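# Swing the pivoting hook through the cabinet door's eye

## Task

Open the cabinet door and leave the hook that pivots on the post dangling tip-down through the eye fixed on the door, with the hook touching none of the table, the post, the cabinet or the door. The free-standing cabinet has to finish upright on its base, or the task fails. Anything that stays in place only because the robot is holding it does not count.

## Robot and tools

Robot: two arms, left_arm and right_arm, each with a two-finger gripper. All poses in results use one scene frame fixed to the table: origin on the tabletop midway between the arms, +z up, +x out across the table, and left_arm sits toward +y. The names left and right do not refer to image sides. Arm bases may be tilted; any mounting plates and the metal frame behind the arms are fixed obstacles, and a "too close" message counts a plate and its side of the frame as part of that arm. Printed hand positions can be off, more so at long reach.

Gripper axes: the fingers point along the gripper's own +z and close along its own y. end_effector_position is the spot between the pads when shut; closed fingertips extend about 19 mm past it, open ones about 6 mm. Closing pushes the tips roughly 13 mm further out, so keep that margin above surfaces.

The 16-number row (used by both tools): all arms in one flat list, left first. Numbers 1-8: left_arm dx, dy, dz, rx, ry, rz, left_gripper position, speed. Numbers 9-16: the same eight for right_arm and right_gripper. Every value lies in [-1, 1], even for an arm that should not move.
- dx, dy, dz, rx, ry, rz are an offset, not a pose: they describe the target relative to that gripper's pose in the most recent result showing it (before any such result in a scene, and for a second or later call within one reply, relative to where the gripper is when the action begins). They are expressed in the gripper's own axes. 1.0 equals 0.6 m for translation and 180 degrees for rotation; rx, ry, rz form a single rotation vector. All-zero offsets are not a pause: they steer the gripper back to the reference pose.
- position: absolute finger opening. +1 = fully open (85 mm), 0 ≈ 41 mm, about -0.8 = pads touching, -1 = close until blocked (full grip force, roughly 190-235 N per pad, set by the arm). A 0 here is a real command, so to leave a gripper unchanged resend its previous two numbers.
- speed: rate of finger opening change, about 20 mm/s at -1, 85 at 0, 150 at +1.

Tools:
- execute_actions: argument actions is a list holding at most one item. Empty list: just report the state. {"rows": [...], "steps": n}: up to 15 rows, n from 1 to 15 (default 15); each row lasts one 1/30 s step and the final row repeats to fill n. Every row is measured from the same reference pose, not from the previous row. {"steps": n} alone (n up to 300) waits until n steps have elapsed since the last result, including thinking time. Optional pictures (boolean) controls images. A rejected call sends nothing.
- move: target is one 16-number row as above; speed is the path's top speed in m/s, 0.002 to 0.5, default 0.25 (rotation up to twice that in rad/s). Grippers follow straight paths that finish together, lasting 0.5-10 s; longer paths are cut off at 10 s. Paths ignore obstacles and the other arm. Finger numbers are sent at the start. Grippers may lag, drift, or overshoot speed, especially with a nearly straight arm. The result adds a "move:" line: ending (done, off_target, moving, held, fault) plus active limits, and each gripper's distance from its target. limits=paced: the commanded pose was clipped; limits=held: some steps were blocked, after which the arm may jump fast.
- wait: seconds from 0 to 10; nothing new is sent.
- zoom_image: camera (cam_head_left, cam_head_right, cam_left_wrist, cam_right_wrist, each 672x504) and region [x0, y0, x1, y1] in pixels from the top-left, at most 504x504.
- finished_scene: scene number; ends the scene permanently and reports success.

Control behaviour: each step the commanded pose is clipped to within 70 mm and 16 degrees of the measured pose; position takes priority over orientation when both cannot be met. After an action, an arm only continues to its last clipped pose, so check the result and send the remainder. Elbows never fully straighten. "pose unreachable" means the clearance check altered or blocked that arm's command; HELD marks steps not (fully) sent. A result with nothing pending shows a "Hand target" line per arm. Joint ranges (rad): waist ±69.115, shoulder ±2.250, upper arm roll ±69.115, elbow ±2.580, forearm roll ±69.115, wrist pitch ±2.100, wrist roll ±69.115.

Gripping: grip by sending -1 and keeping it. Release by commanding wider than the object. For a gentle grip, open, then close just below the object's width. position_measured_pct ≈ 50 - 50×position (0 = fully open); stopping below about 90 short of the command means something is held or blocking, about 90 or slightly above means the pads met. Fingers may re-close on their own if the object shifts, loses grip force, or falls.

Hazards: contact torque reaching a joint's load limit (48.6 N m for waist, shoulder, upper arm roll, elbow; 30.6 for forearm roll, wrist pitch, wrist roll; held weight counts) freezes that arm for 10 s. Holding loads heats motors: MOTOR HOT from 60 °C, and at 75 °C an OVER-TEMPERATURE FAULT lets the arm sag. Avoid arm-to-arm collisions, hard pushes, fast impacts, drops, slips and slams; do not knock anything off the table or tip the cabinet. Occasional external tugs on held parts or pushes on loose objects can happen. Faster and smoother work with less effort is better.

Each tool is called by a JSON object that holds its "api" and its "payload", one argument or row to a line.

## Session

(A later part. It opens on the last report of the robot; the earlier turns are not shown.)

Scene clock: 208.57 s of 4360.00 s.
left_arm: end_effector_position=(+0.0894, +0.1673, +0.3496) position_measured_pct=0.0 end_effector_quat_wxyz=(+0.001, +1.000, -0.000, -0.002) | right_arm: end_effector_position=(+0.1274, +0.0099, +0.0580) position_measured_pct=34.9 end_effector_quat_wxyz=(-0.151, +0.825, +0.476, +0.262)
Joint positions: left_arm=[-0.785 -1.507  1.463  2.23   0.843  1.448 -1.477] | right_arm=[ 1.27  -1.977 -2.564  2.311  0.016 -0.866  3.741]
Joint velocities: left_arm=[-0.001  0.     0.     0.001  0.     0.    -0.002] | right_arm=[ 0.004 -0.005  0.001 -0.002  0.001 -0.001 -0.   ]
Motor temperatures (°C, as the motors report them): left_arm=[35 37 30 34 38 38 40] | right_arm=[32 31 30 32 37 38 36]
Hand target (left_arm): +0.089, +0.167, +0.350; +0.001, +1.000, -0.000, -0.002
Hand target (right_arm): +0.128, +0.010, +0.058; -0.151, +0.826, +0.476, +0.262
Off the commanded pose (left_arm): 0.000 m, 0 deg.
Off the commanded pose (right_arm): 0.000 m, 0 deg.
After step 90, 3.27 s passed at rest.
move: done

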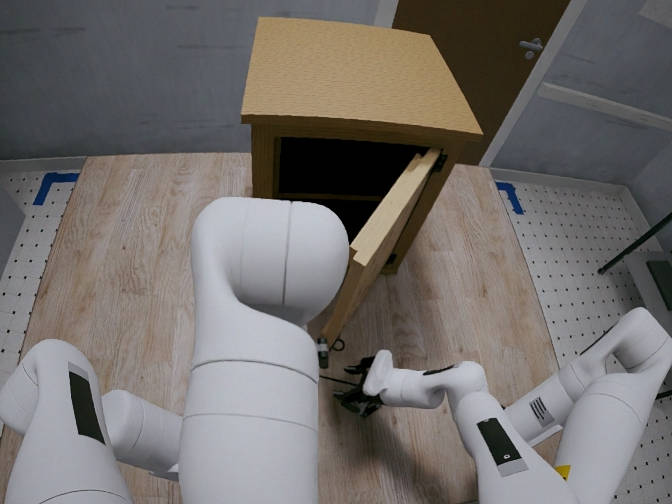

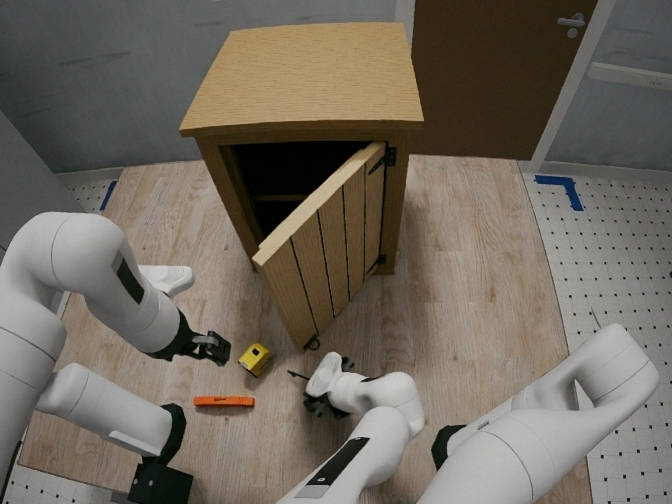

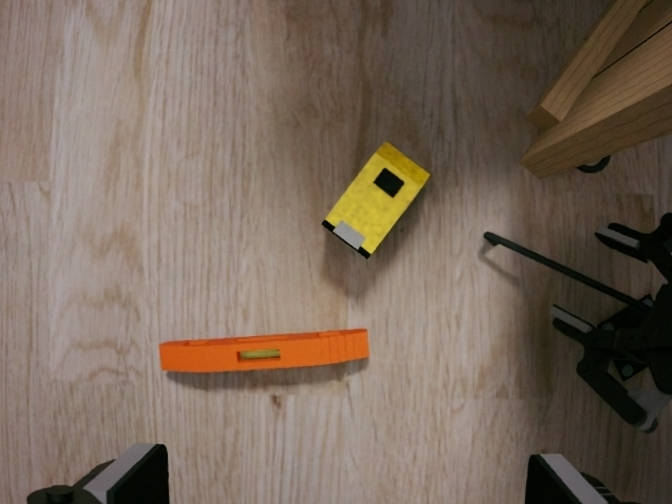

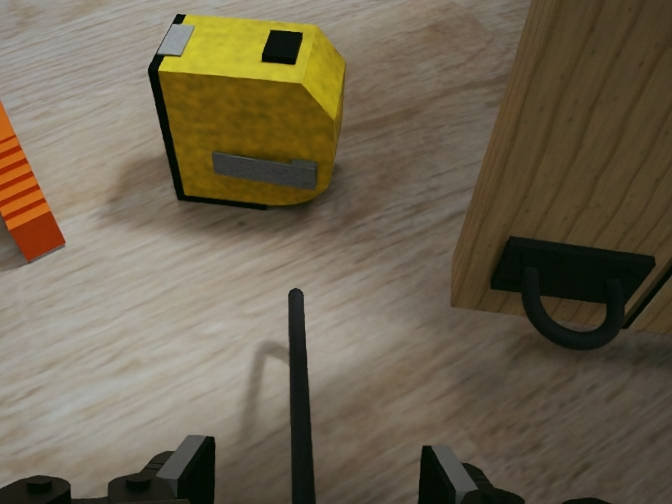

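{"api": "move", "payload": {
  "target": [0,0,0,0,0,0,1,0, 0,-0.005,0.025,0,0,0,0.3,1],
  "speed": 0.04
}}

{"api": "move", "payload": {
  "target": [0,0,0,0,0,0,1,0, 0,0,0,0,0,0,-1,0]
}}

Scene clock: 216.47 s of 4360.00 s.
left_arm: end_effector_position=(+0.0894, +0.1673, +0.3496) position_measured_pct=0.0 end_effector_quat_wxyz=(+0.001, +1.000, -0.000, -0.002) | right_arm: end_effector_position=(+0.1310, +0.0204, +0.0487) position_measured_pct=34.9 end_effector_quat_wxyz=(-0.152, +0.825, +0.475, +0.266)
Joint positions: left_arm=[-0.785 -1.507  1.463  2.23   0.843  1.448 -1.477] | right_arm=[ 1.28  -1.998 -2.559  2.269  0.008 -0.848  3.74 ]
Joint velocities: left_arm=[-0.    -0.001 -0.     0.001  0.     0.001  0.002] | right_arm=[ 0.002 -0.    -0.    -0.003 -0.002 -0.     0.002]
Motor temperatures (°C, as the motors report them): left_arm=[35 37 30 34 38 38 40] | right_arm=[32 32 30 32 37 38 36]
Hand target (left_arm): +0.089, +0.167, +0.350; +0.001, +1.000, -0.000, -0.002
Hand target (right_arm): +0.129, +0.019, +0.046; -0.151, +0.825, +0.476, +0.262
Off the commanded pose (left_arm): 0.000 m, 0 deg.
Off the commanded pose (right_arm): 0.004 m, 0 deg.
After step 90, 4.17 s passed at rest.
move: off_target (right_arm)

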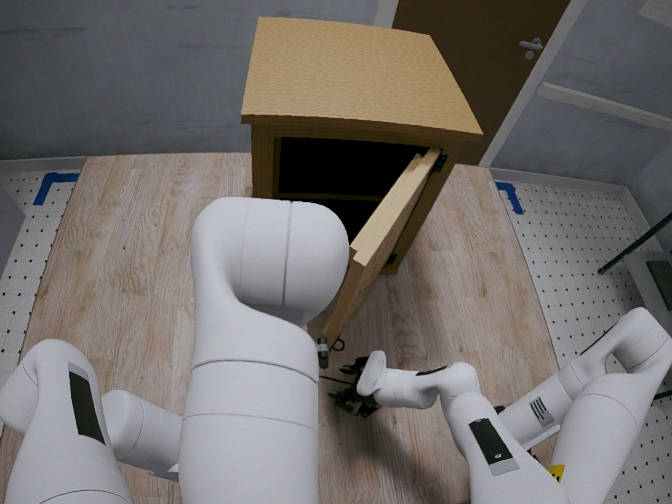

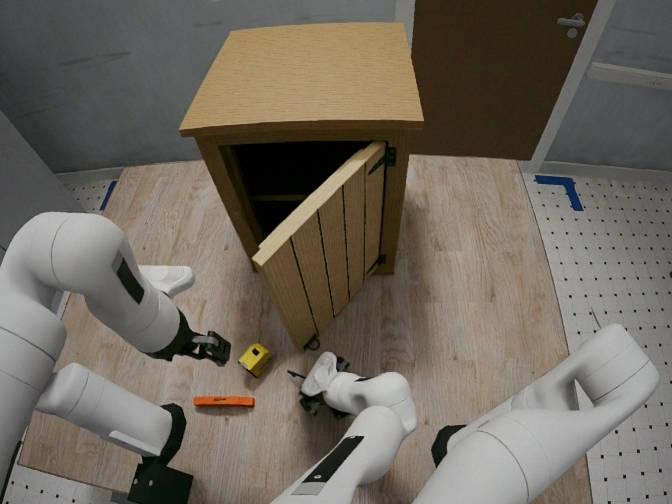

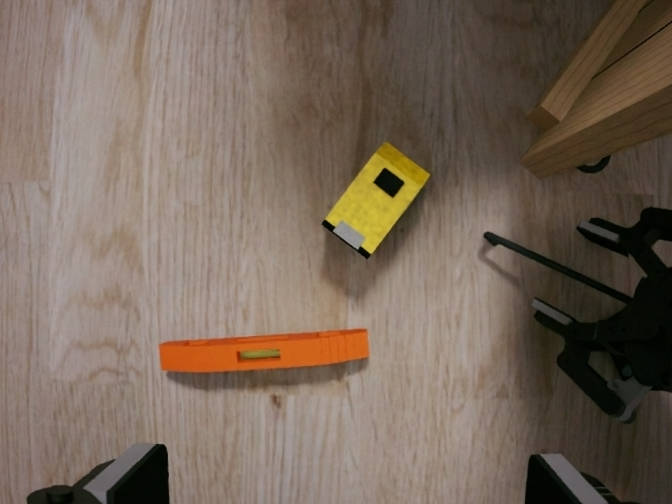

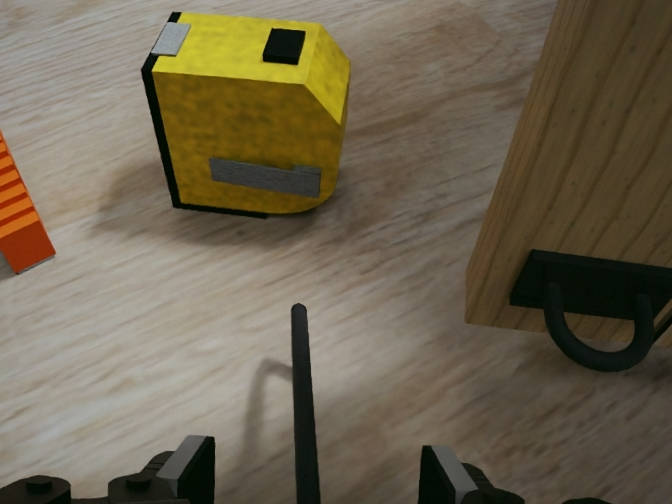

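Scene clock: 217.37 s of 4360.00 s.
left_arm: end_effector_position=(+0.0894, +0.1673, +0.3496) position_measured_pct=0.0 end_effector_quat_wxyz=(+0.001, +1.000, -0.000, -0.002) | right_arm: end_effector_position=(+0.1341, +0.0192, +0.0491) position_measured_pct=88.9 end_effector_quat_wxyz=(-0.149, +0.826, +0.474, +0.268)
Joint positions: left_arm=[-0.785 -1.507  1.463  2.23   0.843  1.448 -1.477] | right_arm=[ 1.281 -1.999 -2.556  2.271  0.005 -0.846  3.741]
Joint velocities: left_arm=[ 0.    -0.    -0.     0.001 -0.    -0.     0.001] | right_arm=[ 0.001  0.001 -0.001  0.    -0.001 -0.     0.005]
Motor temperatures (°C, as the motors report them): left_arm=[35 37 30 34 38 38 40] | right_arm=[32 32 30 32 37 38 36]
Hand target (left_arm): +0.089, +0.167, +0.350; +0.001, +1.000, -0.000, -0.002
Hand target (right_arm): +0.131, +0.020, +0.049; -0.152, +0.825, +0.475, +0.266
Off the commanded pose (left_arm): 0.000 m, 0 deg.
Off the commanded pose (right_arm): 0.003 m, 0 deg.
move: done

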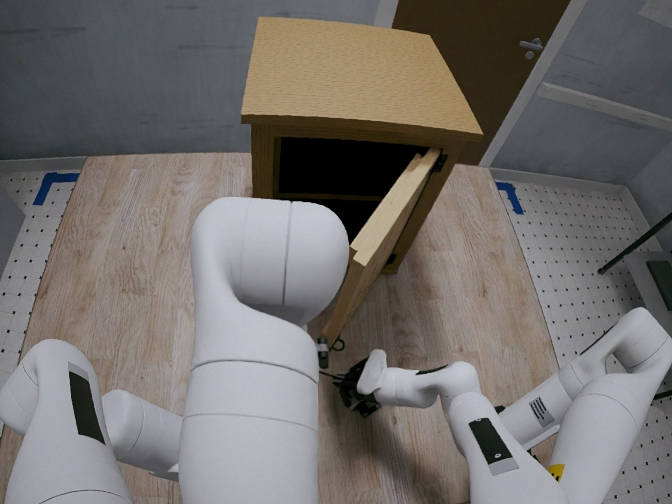

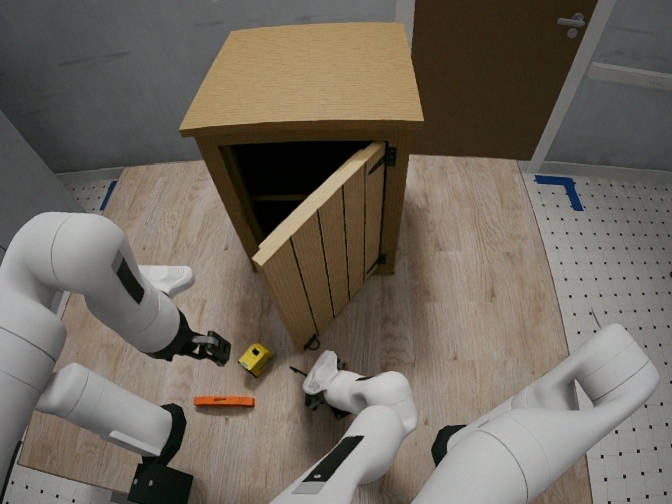

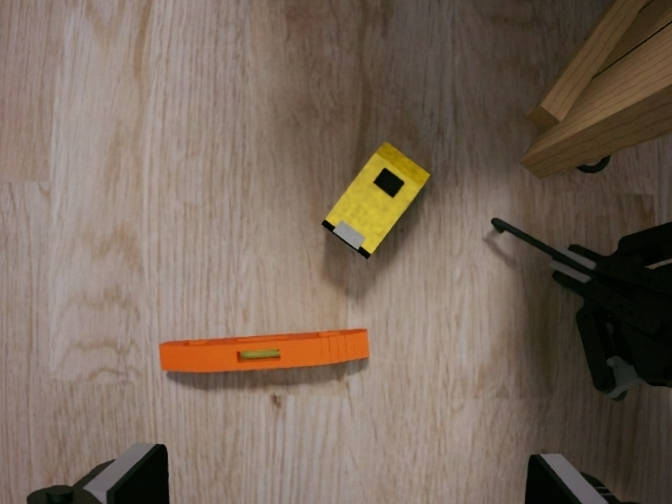

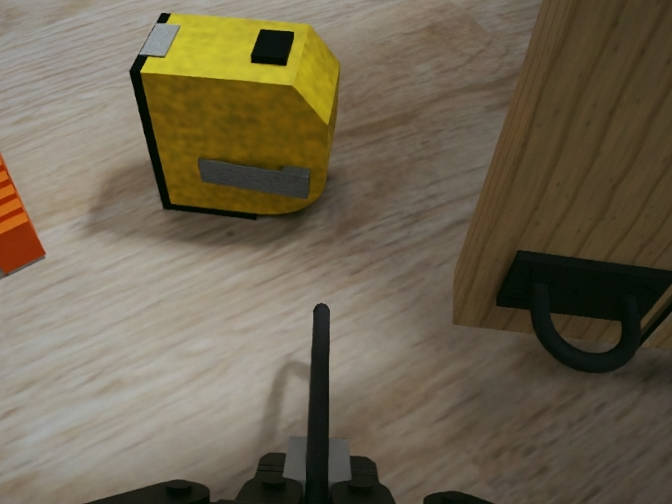

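{"api": "move", "payload": {
  "target": [0,0,0,0,0,0,1,0, 0,0,0,0,0,0,-0.4,0]
}}

{"api": "move", "payload": {
  "target": [0,0,0,0,0,0,1,0, 0,0,0,0,-0.111,0,-0.4,0],
  "speed": 0.1
}}

{"api": "move", "payload": {
  "target": [0,0,0,0,0,0,1,0, 0,0,0,0,0,0,-0.75,-0.5]
}}

Scene clock: 238.00 s of 4360.00 s.
left_arm: end_effector_position=(+0.0894, +0.1673, +0.3496) position_measured_pct=0.0 end_effector_quat_wxyz=(+0.001, +1.000, -0.000, -0.002) | right_arm: end_effector_position=(+0.1341, +0.0192, +0.0491) position_measured_pct=69.8 end_effector_quat_wxyz=(-0.149, +0.826, +0.474, +0.268)
Joint positions: left_arm=[-0.785 -1.507  1.463  2.23   0.843  1.448 -1.477] | right_arm=[ 1.281 -1.999 -2.556  2.271  0.005 -0.846  3.742]
Joint velocities: left_arm=[ 0.001 -0.    -0.    -0.001 -0.     0.001 -0.001] | right_arm=[ 0.    -0.    -0.001 -0.     0.    -0.002 -0.   ]
Motor temperatures (°C, as the motors report them): left_arm=[35 37 30 34 38 38 40] | right_arm=[32 32 30 32 37 38 36]
Hand target (left_arm): +0.089, +0.167, +0.350; +0.001, +1.000, -0.000, -0.002
Hand target (right_arm): +0.134, +0.019, +0.049; -0.149, +0.826, +0.474, +0.268
Off the commanded pose (left_arm): 0.000 m, 0 deg.
Off the commanded pose (right_arm): 0.000 m, 0 deg.
After step 90, 16.93 s passed at rest.
move: done

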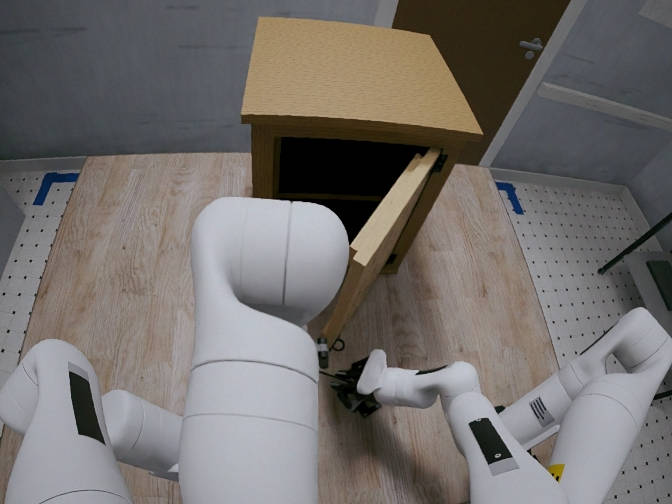

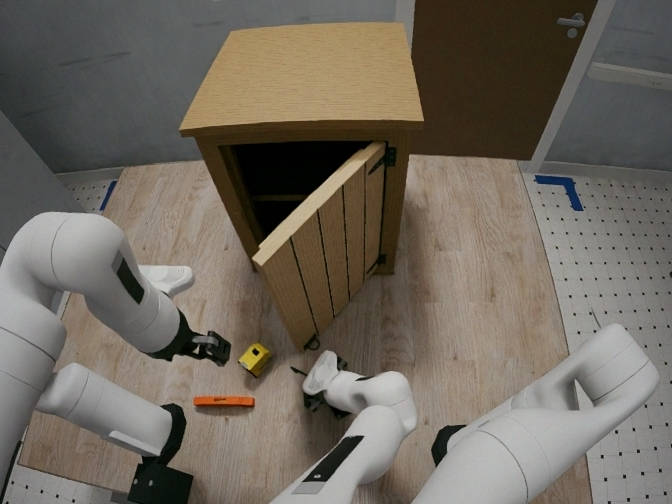

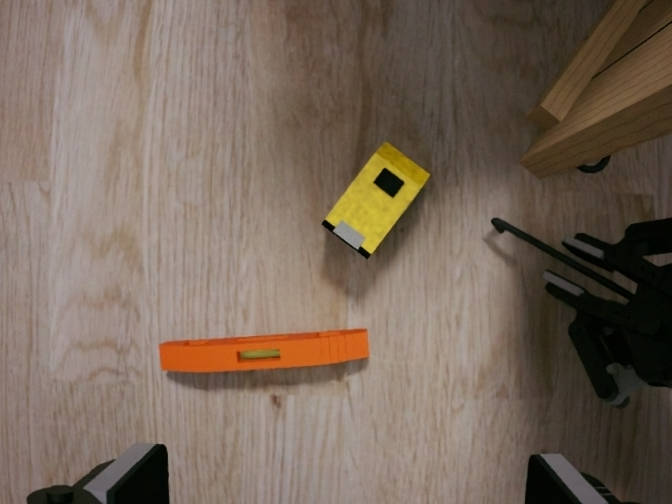

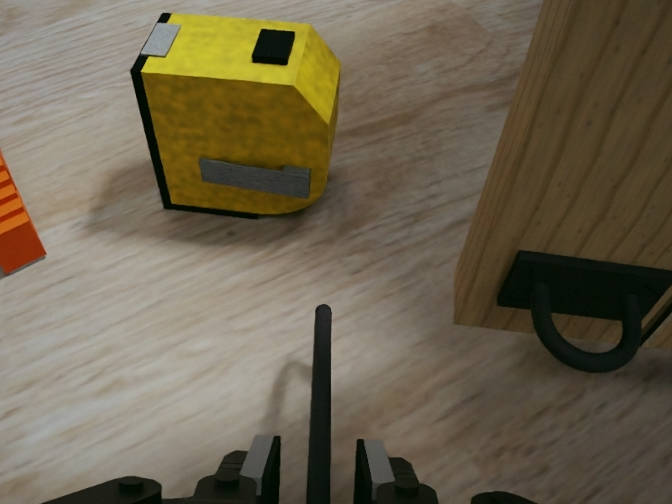

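Scene clock: 240.07 s of 4360.00 s.
left_arm: end_effector_position=(+0.0894, +0.1673, +0.3496) position_measured_pct=0.0 end_effector_quat_wxyz=(+0.001, +1.000, -0.000, -0.002) | right_arm: end_effector_position=(+0.1344, +0.0185, +0.0484) position_measured_pct=69.8 end_effector_quat_wxyz=(-0.064, +0.859, +0.493, +0.120)
Joint positions: left_arm=[-0.785 -1.507  1.463  2.23   0.843  1.448 -1.477] | right_arm=[ 1.585 -1.676 -2.592  2.068  0.418 -0.266  3.775]
Joint velocities: left_arm=[-0.001 -0.     0.     0.002 -0.    -0.001 -0.001] | right_arm=[ 0.011  0.009 -0.001 -0.005  0.005  0.006 -0.003]
Motor temperatures (°C, as the motors report them): left_arm=[35 37 30 34 38 38 40] | right_arm=[32 32 30 32 37 38 36]
Hand target (left_arm): +0.089, +0.167, +0.350; +0.001, +1.000, -0.000, -0.002
Hand target (right_arm): +0.135, +0.019, +0.049; -0.065, +0.860, +0.492, +0.120
Off the commanded pose (left_arm): 0.000 m, 0 deg.
Off the commanded pose (right_arm): 0.001 m, 0 deg.
move: done

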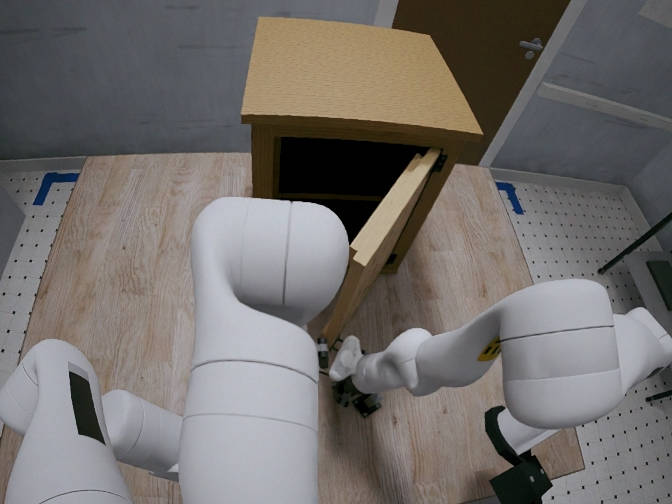

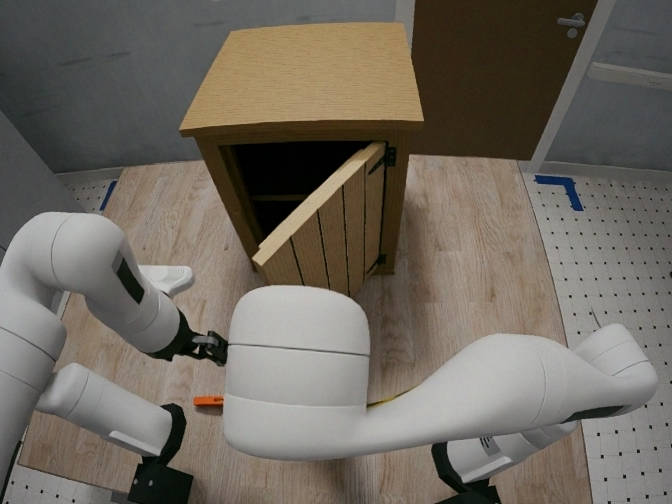

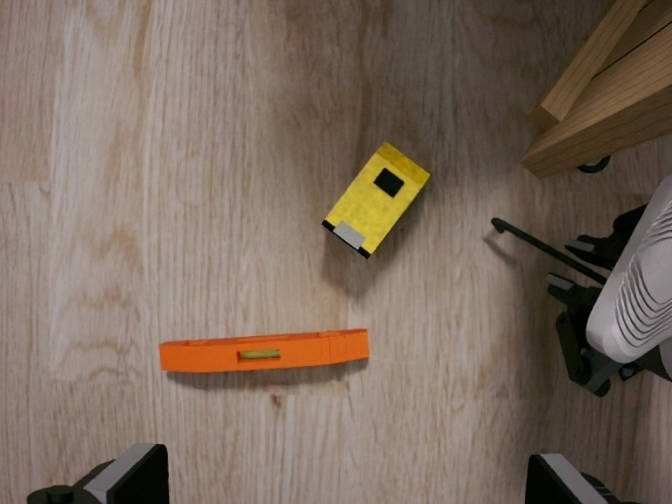

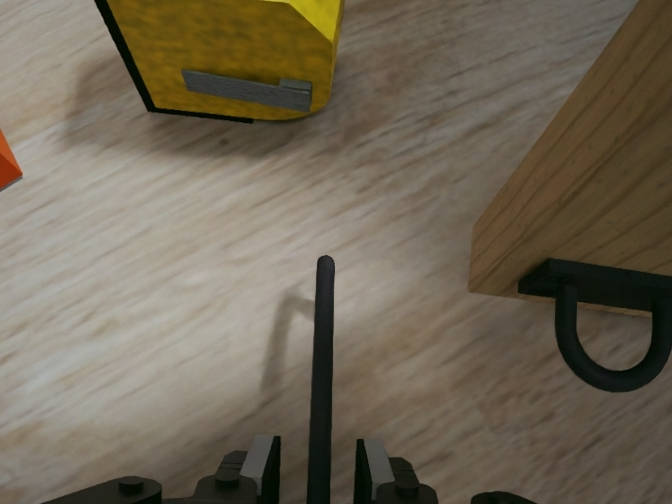

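Scene clock: 240.67 s of 4360.00 s.
left_arm: end_effector_position=(+0.0894, +0.1673, +0.3496) position_measured_pct=0.0 end_effector_quat_wxyz=(+0.001, +1.000, -0.000, -0.002) | right_arm: end_effector_position=(+0.1345, +0.0184, +0.0484) position_measured_pct=86.1 end_effector_quat_wxyz=(-0.064, +0.859, +0.493, +0.120)
Joint positions: left_arm=[-0.785 -1.507  1.463  2.23   0.843  1.448 -1.477] | right_arm=[ 1.585 -1.677 -2.591  2.068  0.418 -0.266  3.775]
Joint velocities: left_arm=[-0.     0.001 -0.     0.001 -0.     0.001  0.   ] | right_arm=[0.    0.    0.001 0.    0.    0.001 0.   ]
Motor temperatures (°C, as the motors report them): left_arm=[35 37 30 34 38 38 40] | right_arm=[32 32 30 32 37 38 36]
Hand target (left_arm): +0.089, +0.167, +0.350; +0.001, +1.000, -0.000, -0.002
Hand target (right_arm): +0.134, +0.018, +0.048; -0.064, +0.859, +0.493, +0.120
Off the commanded pose (left_arm): 0.000 m, 0 deg.
Off the commanded pose (right_arm): 0.000 m, 0 deg.
move: done

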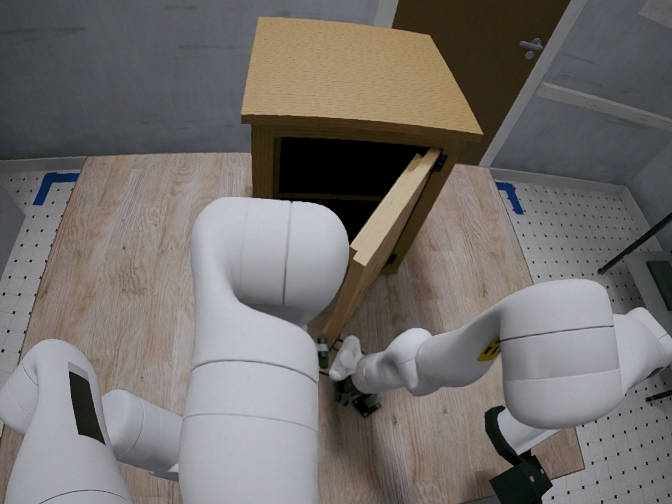

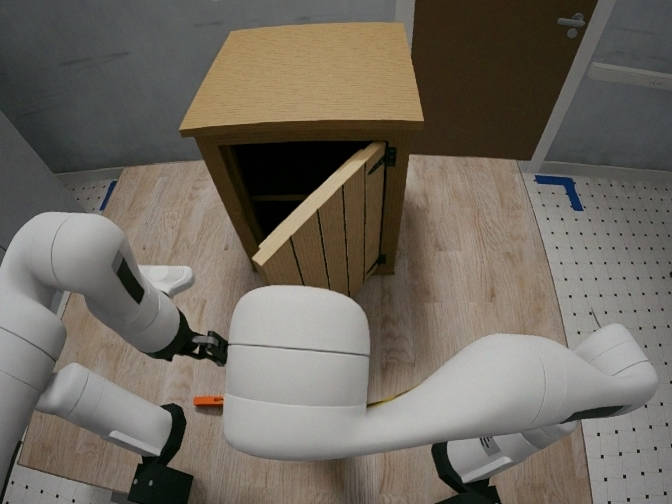

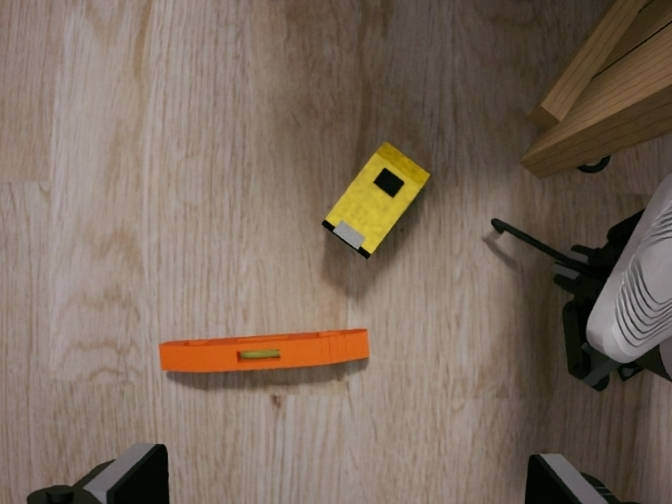

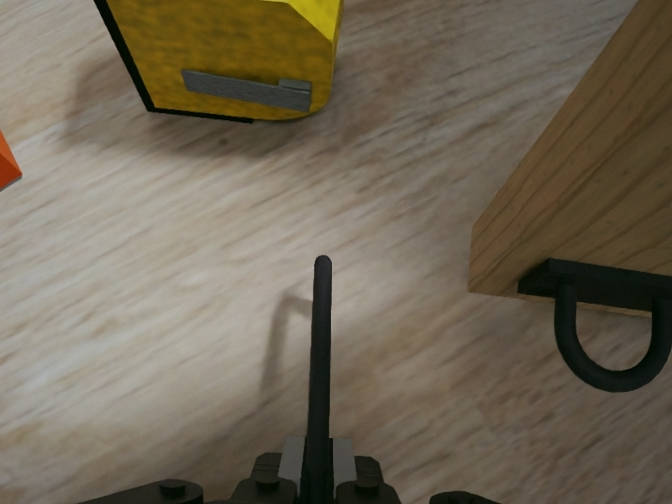

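{"api": "move", "payload": {
  "target": [0,0,0,0,0,0,1,0, 0.0133,0,-0.048,0,0.11,0,-0.75,-0.5],
  "speed": 0.05
}}

Scene clock: 260.73 s of 4360.00 s.
left_arm: end_effector_position=(+0.0894, +0.1673, +0.3496) position_measured_pct=0.0 end_effector_quat_wxyz=(+0.001, +1.000, -0.000, -0.002) | right_arm: end_effector_position=(+0.1357, +0.0266, +0.0836) position_measured_pct=86.1 end_effector_quat_wxyz=(-0.155, +0.824, +0.472, +0.272)
Joint positions: left_arm=[-0.785 -1.507  1.463  2.23   0.843  1.448 -1.477] | right_arm=[ 1.274 -1.906 -2.526  2.304  0.044 -0.812  3.754]
Joint velocities: left_arm=[ 0.    -0.    -0.    -0.002 -0.    -0.001 -0.002] | right_arm=[-0.004 -0.004 -0.003  0.002 -0.011 -0.007  0.006]
Motor temperatures (°C, as the motors report them): left_arm=[35 37 30 34 38 38 40] | right_arm=[32 32 30 32 37 38 36]
Hand target (left_arm): +0.089, +0.167, +0.350; +0.001, +1.000, -0.000, -0.002
Hand target (right_arm): +0.134, +0.019, +0.079; -0.148, +0.826, +0.474, +0.266
Off the commanded pose (left_arm): 0.000 m, 0 deg.
Off the commanded pose (right_arm): 0.010 m, 1 deg.
After step 90, 13.37 s passed at rest.
move: off_target (right_arm)

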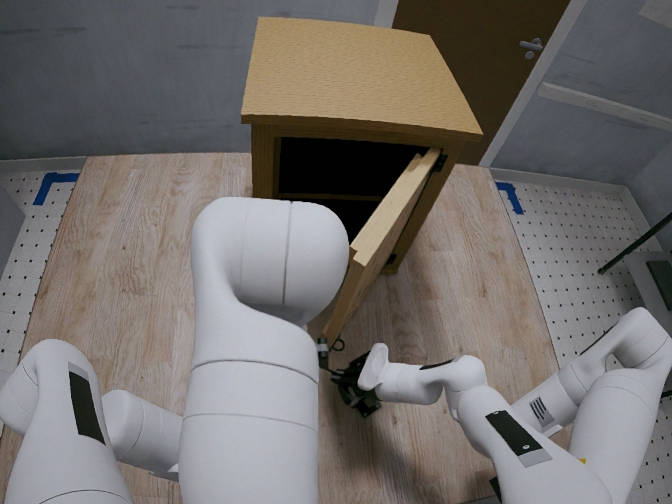

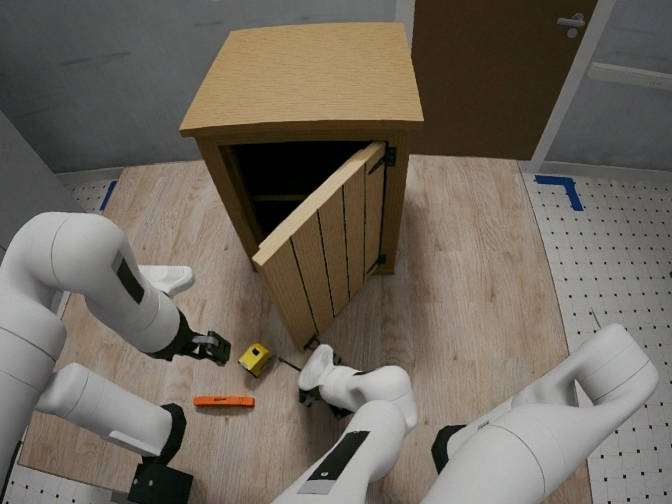

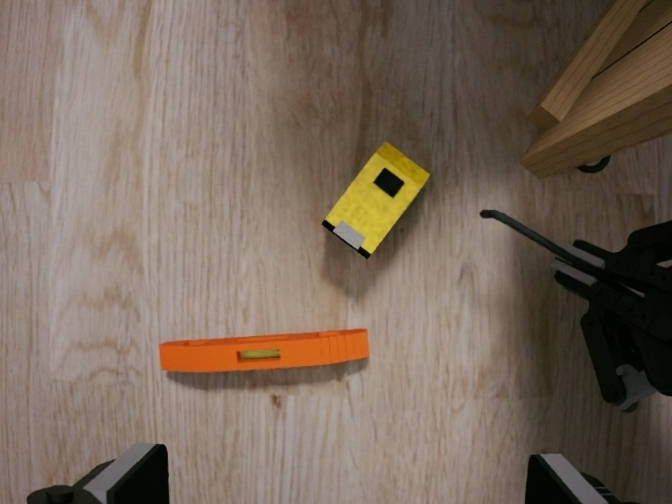

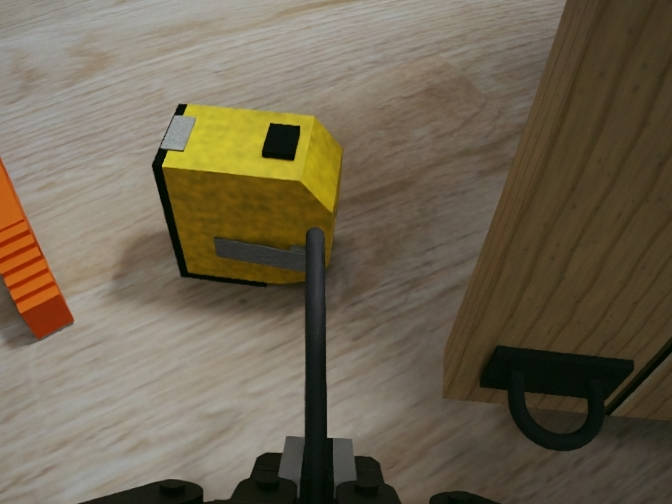

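{"api": "move", "payload": {
  "target": [0,0,0,0,0,0,1,0, 0.0167,0,-0.029,0,0.04,0,-0.75,-0.5],
  "speed": 0.04
}}

Scene clock: 284.90 s of 4360.00 s.
left_arm: end_effector_position=(+0.0894, +0.1673, +0.3496) position_measured_pct=0.0 end_effector_quat_wxyz=(+0.001, +1.000, -0.000, -0.002) | right_arm: end_effector_position=(+0.1351, +0.0234, +0.1025) position_measured_pct=86.1 end_effector_quat_wxyz=(-0.183, +0.806, +0.461, +0.323)
Joint positions: left_arm=[-0.785 -1.507  1.463  2.23   0.843  1.448 -1.477] | right_arm=[ 1.175 -1.978 -2.562  2.377 -0.104 -0.957  3.73 ]
Joint velocities: left_arm=[-0.     0.     0.    -0.001 -0.     0.     0.001] | right_arm=[-0.004 -0.004 -0.001  0.001 -0.005 -0.005  0.003]
Motor temperatures (°C, as the motors report them): left_arm=[35 37 30 34 38 38 40] | right_arm=[32 32 30 32 37 38 36]
Hand target (left_arm): +0.089, +0.167, +0.350; +0.001, +1.000, -0.000, -0.002
Hand target (right_arm): +0.134, +0.025, +0.104; -0.185, +0.805, +0.461, +0.323
Off the commanded pose (left_arm): 0.000 m, 0 deg.
Off the commanded pose (right_arm): 0.002 m, 0 deg.
After step 90, 19.37 s passed at rest.
move: done

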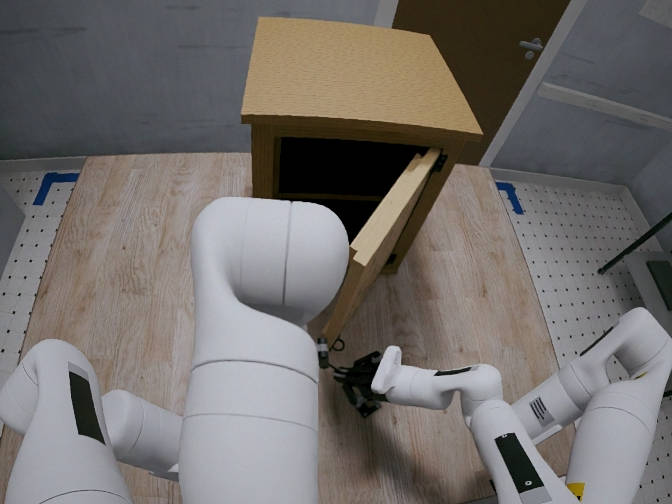

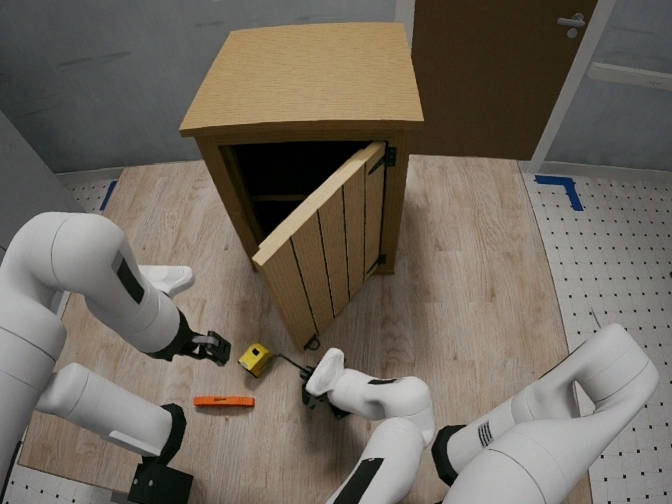

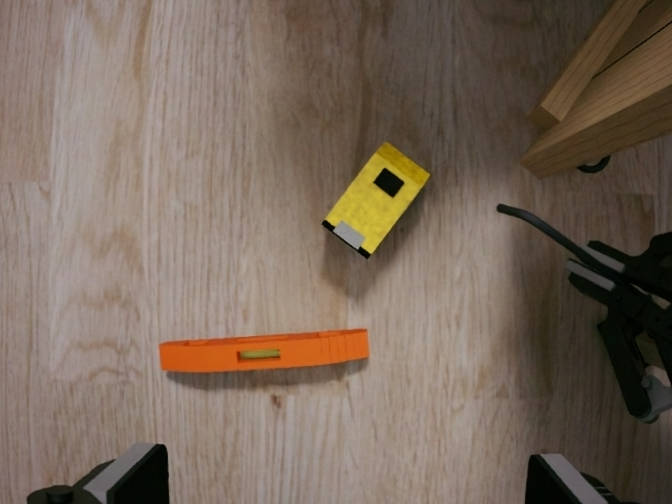

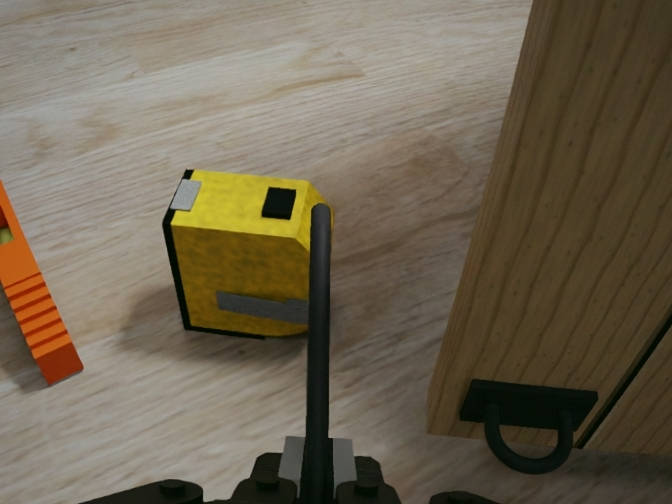

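{"api": "move", "payload": {
  "target": [0.1,0,-0.45,0,0,0.222,1,0, 0,0,0,0,0,0,-0.75,-0.5],
  "speed": 0.3
}}

Scene clock: 303.67 s of 4360.00 s.
left_arm: end_effector_position=(+0.1498, +0.1669, +0.6194) position_measured_pct=0.0 end_effector_quat_wxyz=(+0.002, +0.939, -0.343, -0.001) | right_arm: end_effector_position=(+0.1357, +0.0231, +0.1021) position_measured_pct=86.1 end_effector_quat_wxyz=(-0.182, +0.806, +0.461, +0.323)
Joint positions: left_arm=[-0.911 -1.048  1.426  1.447  0.422  1.9   -1.795] | right_arm=[ 1.176 -1.979 -2.562  2.376 -0.105 -0.956  3.731]
Joint velocities: left_arm=[-0.006  0.003 -0.    -0.004  0.001  0.001 -0.002] | right_arm=[ 0.    -0.    -0.001  0.    -0.    -0.002  0.001]
Motor temperatures (°C, as the motors report them): left_arm=[35 37 30 34 38 38 40] | right_arm=[32 33 30 32 37 38 36]
Hand target (left_arm): +0.150, +0.167, +0.619; +0.002, +0.939, -0.343, -0.001
Hand target (right_arm): +0.135, +0.023, +0.102; -0.183, +0.806, +0.461, +0.323
Off the commanded pose (left_arm): 0.001 m, 0 deg.
Off the commanded pose (right_arm): 0.001 m, 0 deg.
After step 90, 14.03 s passed at rest.
move: done

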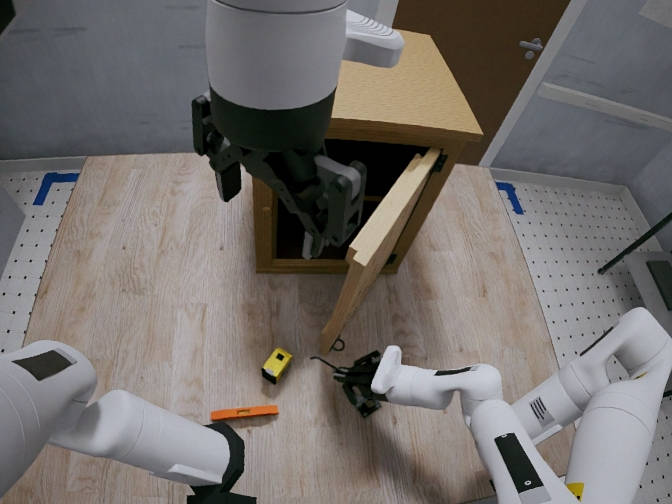

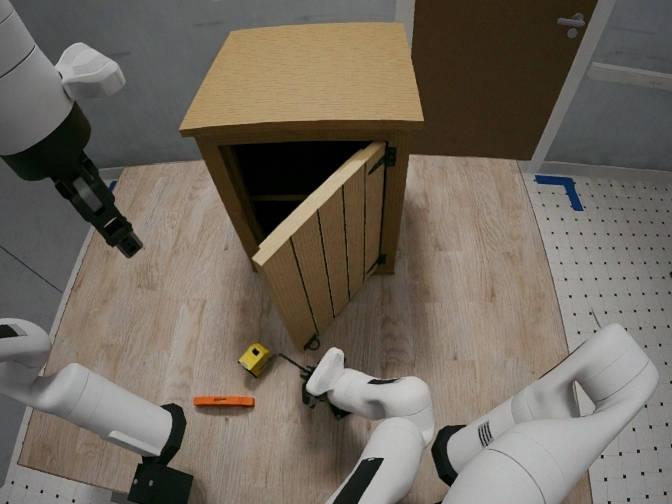

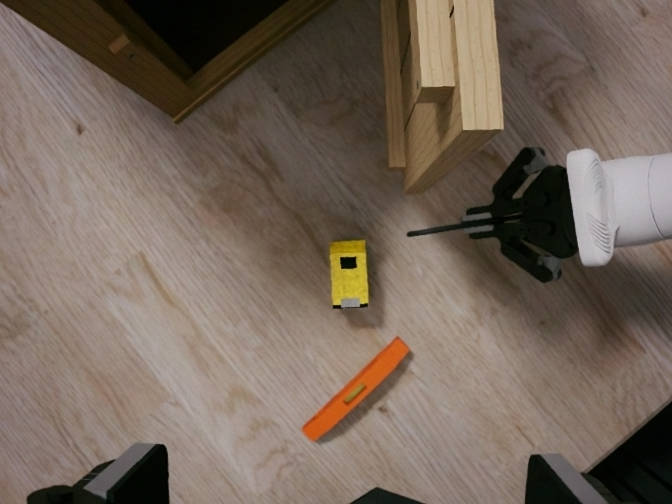

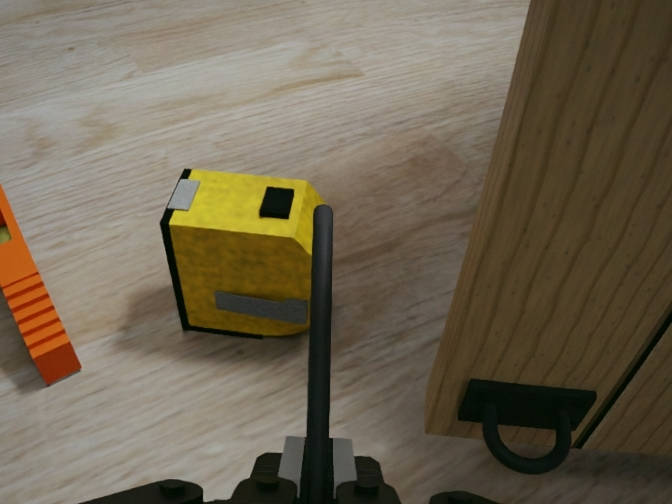

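{"api": "move", "payload": {
  "target": [0.283,0.093,0.2,0,0,0,1,0, 0,0,0,0,0,0,-0.75,-0.5],
  "speed": 0.2
}}

Scene clock: 313.83 s of 4360.00 s.
left_arm: end_effector_position=(+0.2434, +0.0151, +0.4993) position_measured_pct=0.0 end_effector_quat_wxyz=(+0.003, +0.939, -0.343, -0.001) | right_arm: end_effector_position=(+0.1361, +0.0231, +0.1018) position_measured_pct=86.1 end_effector_quat_wxyz=(-0.182, +0.806, +0.461, +0.323)
Joint positions: left_arm=[-1.254 -1.311  1.646  1.301  0.68   1.69  -1.762] | right_arm=[ 1.177 -1.98  -2.562  2.376 -0.105 -0.956  3.732]
Joint velocities: left_arm=[-0.006 -0.003  0.001 -0.002 -0.     0.001  0.001] | right_arm=[0.    0.    0.    0.    0.    0.    0.001]
Motor temperatures (°C, as the motors report them): left_arm=[35 37 30 34 38 38 40] | right_arm=[32 33 30 32 37 38 36]
Hand target (left_arm): +0.244, +0.015, +0.499; +0.003, +0.939, -0.343, -0.002
Hand target (right_arm): +0.136, +0.023, +0.102; -0.182, +0.806, +0.461, +0.323
Off the commanded pose (left_arm): 0.001 m, 0 deg.
Off the commanded pose (right_arm): 0.000 m, 0 deg.
After step 90, 5.63 s passed at rest.
move: done

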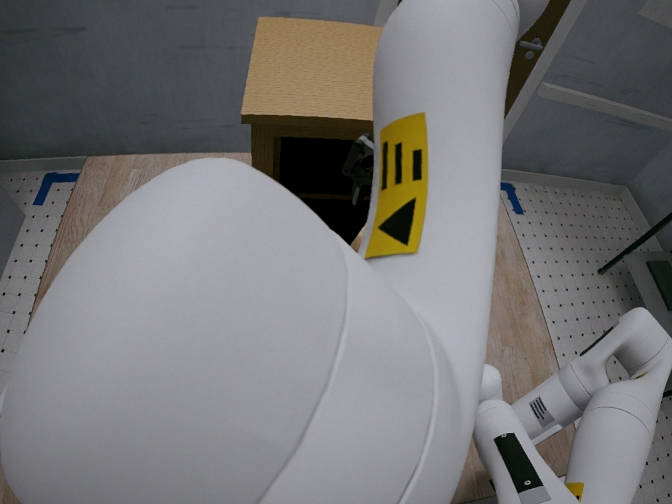

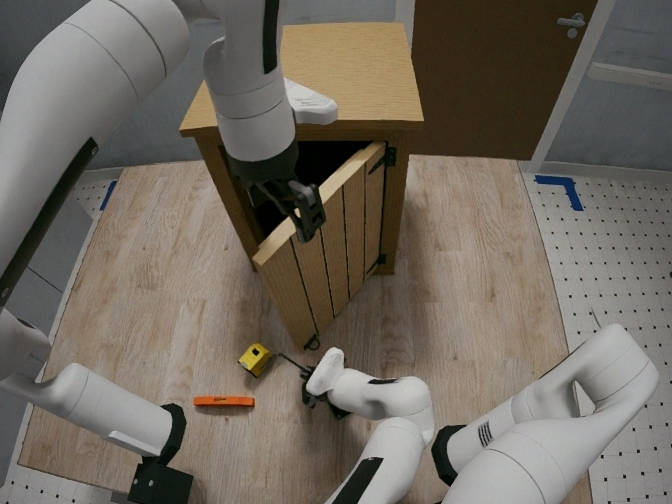

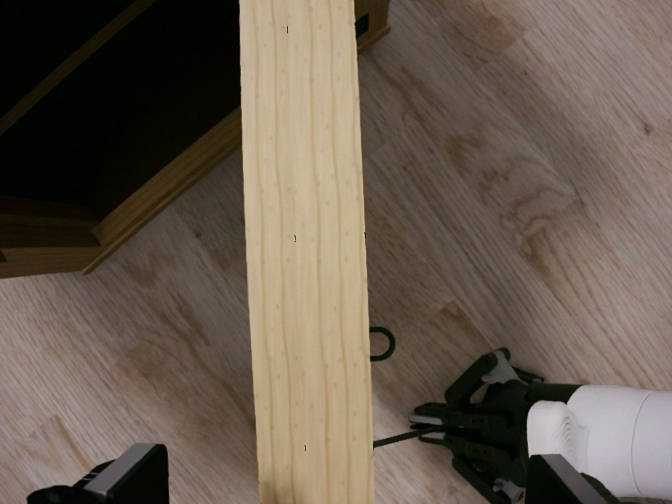

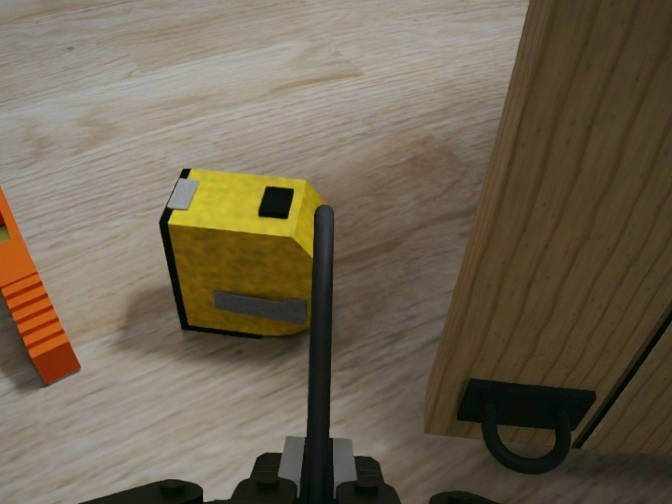

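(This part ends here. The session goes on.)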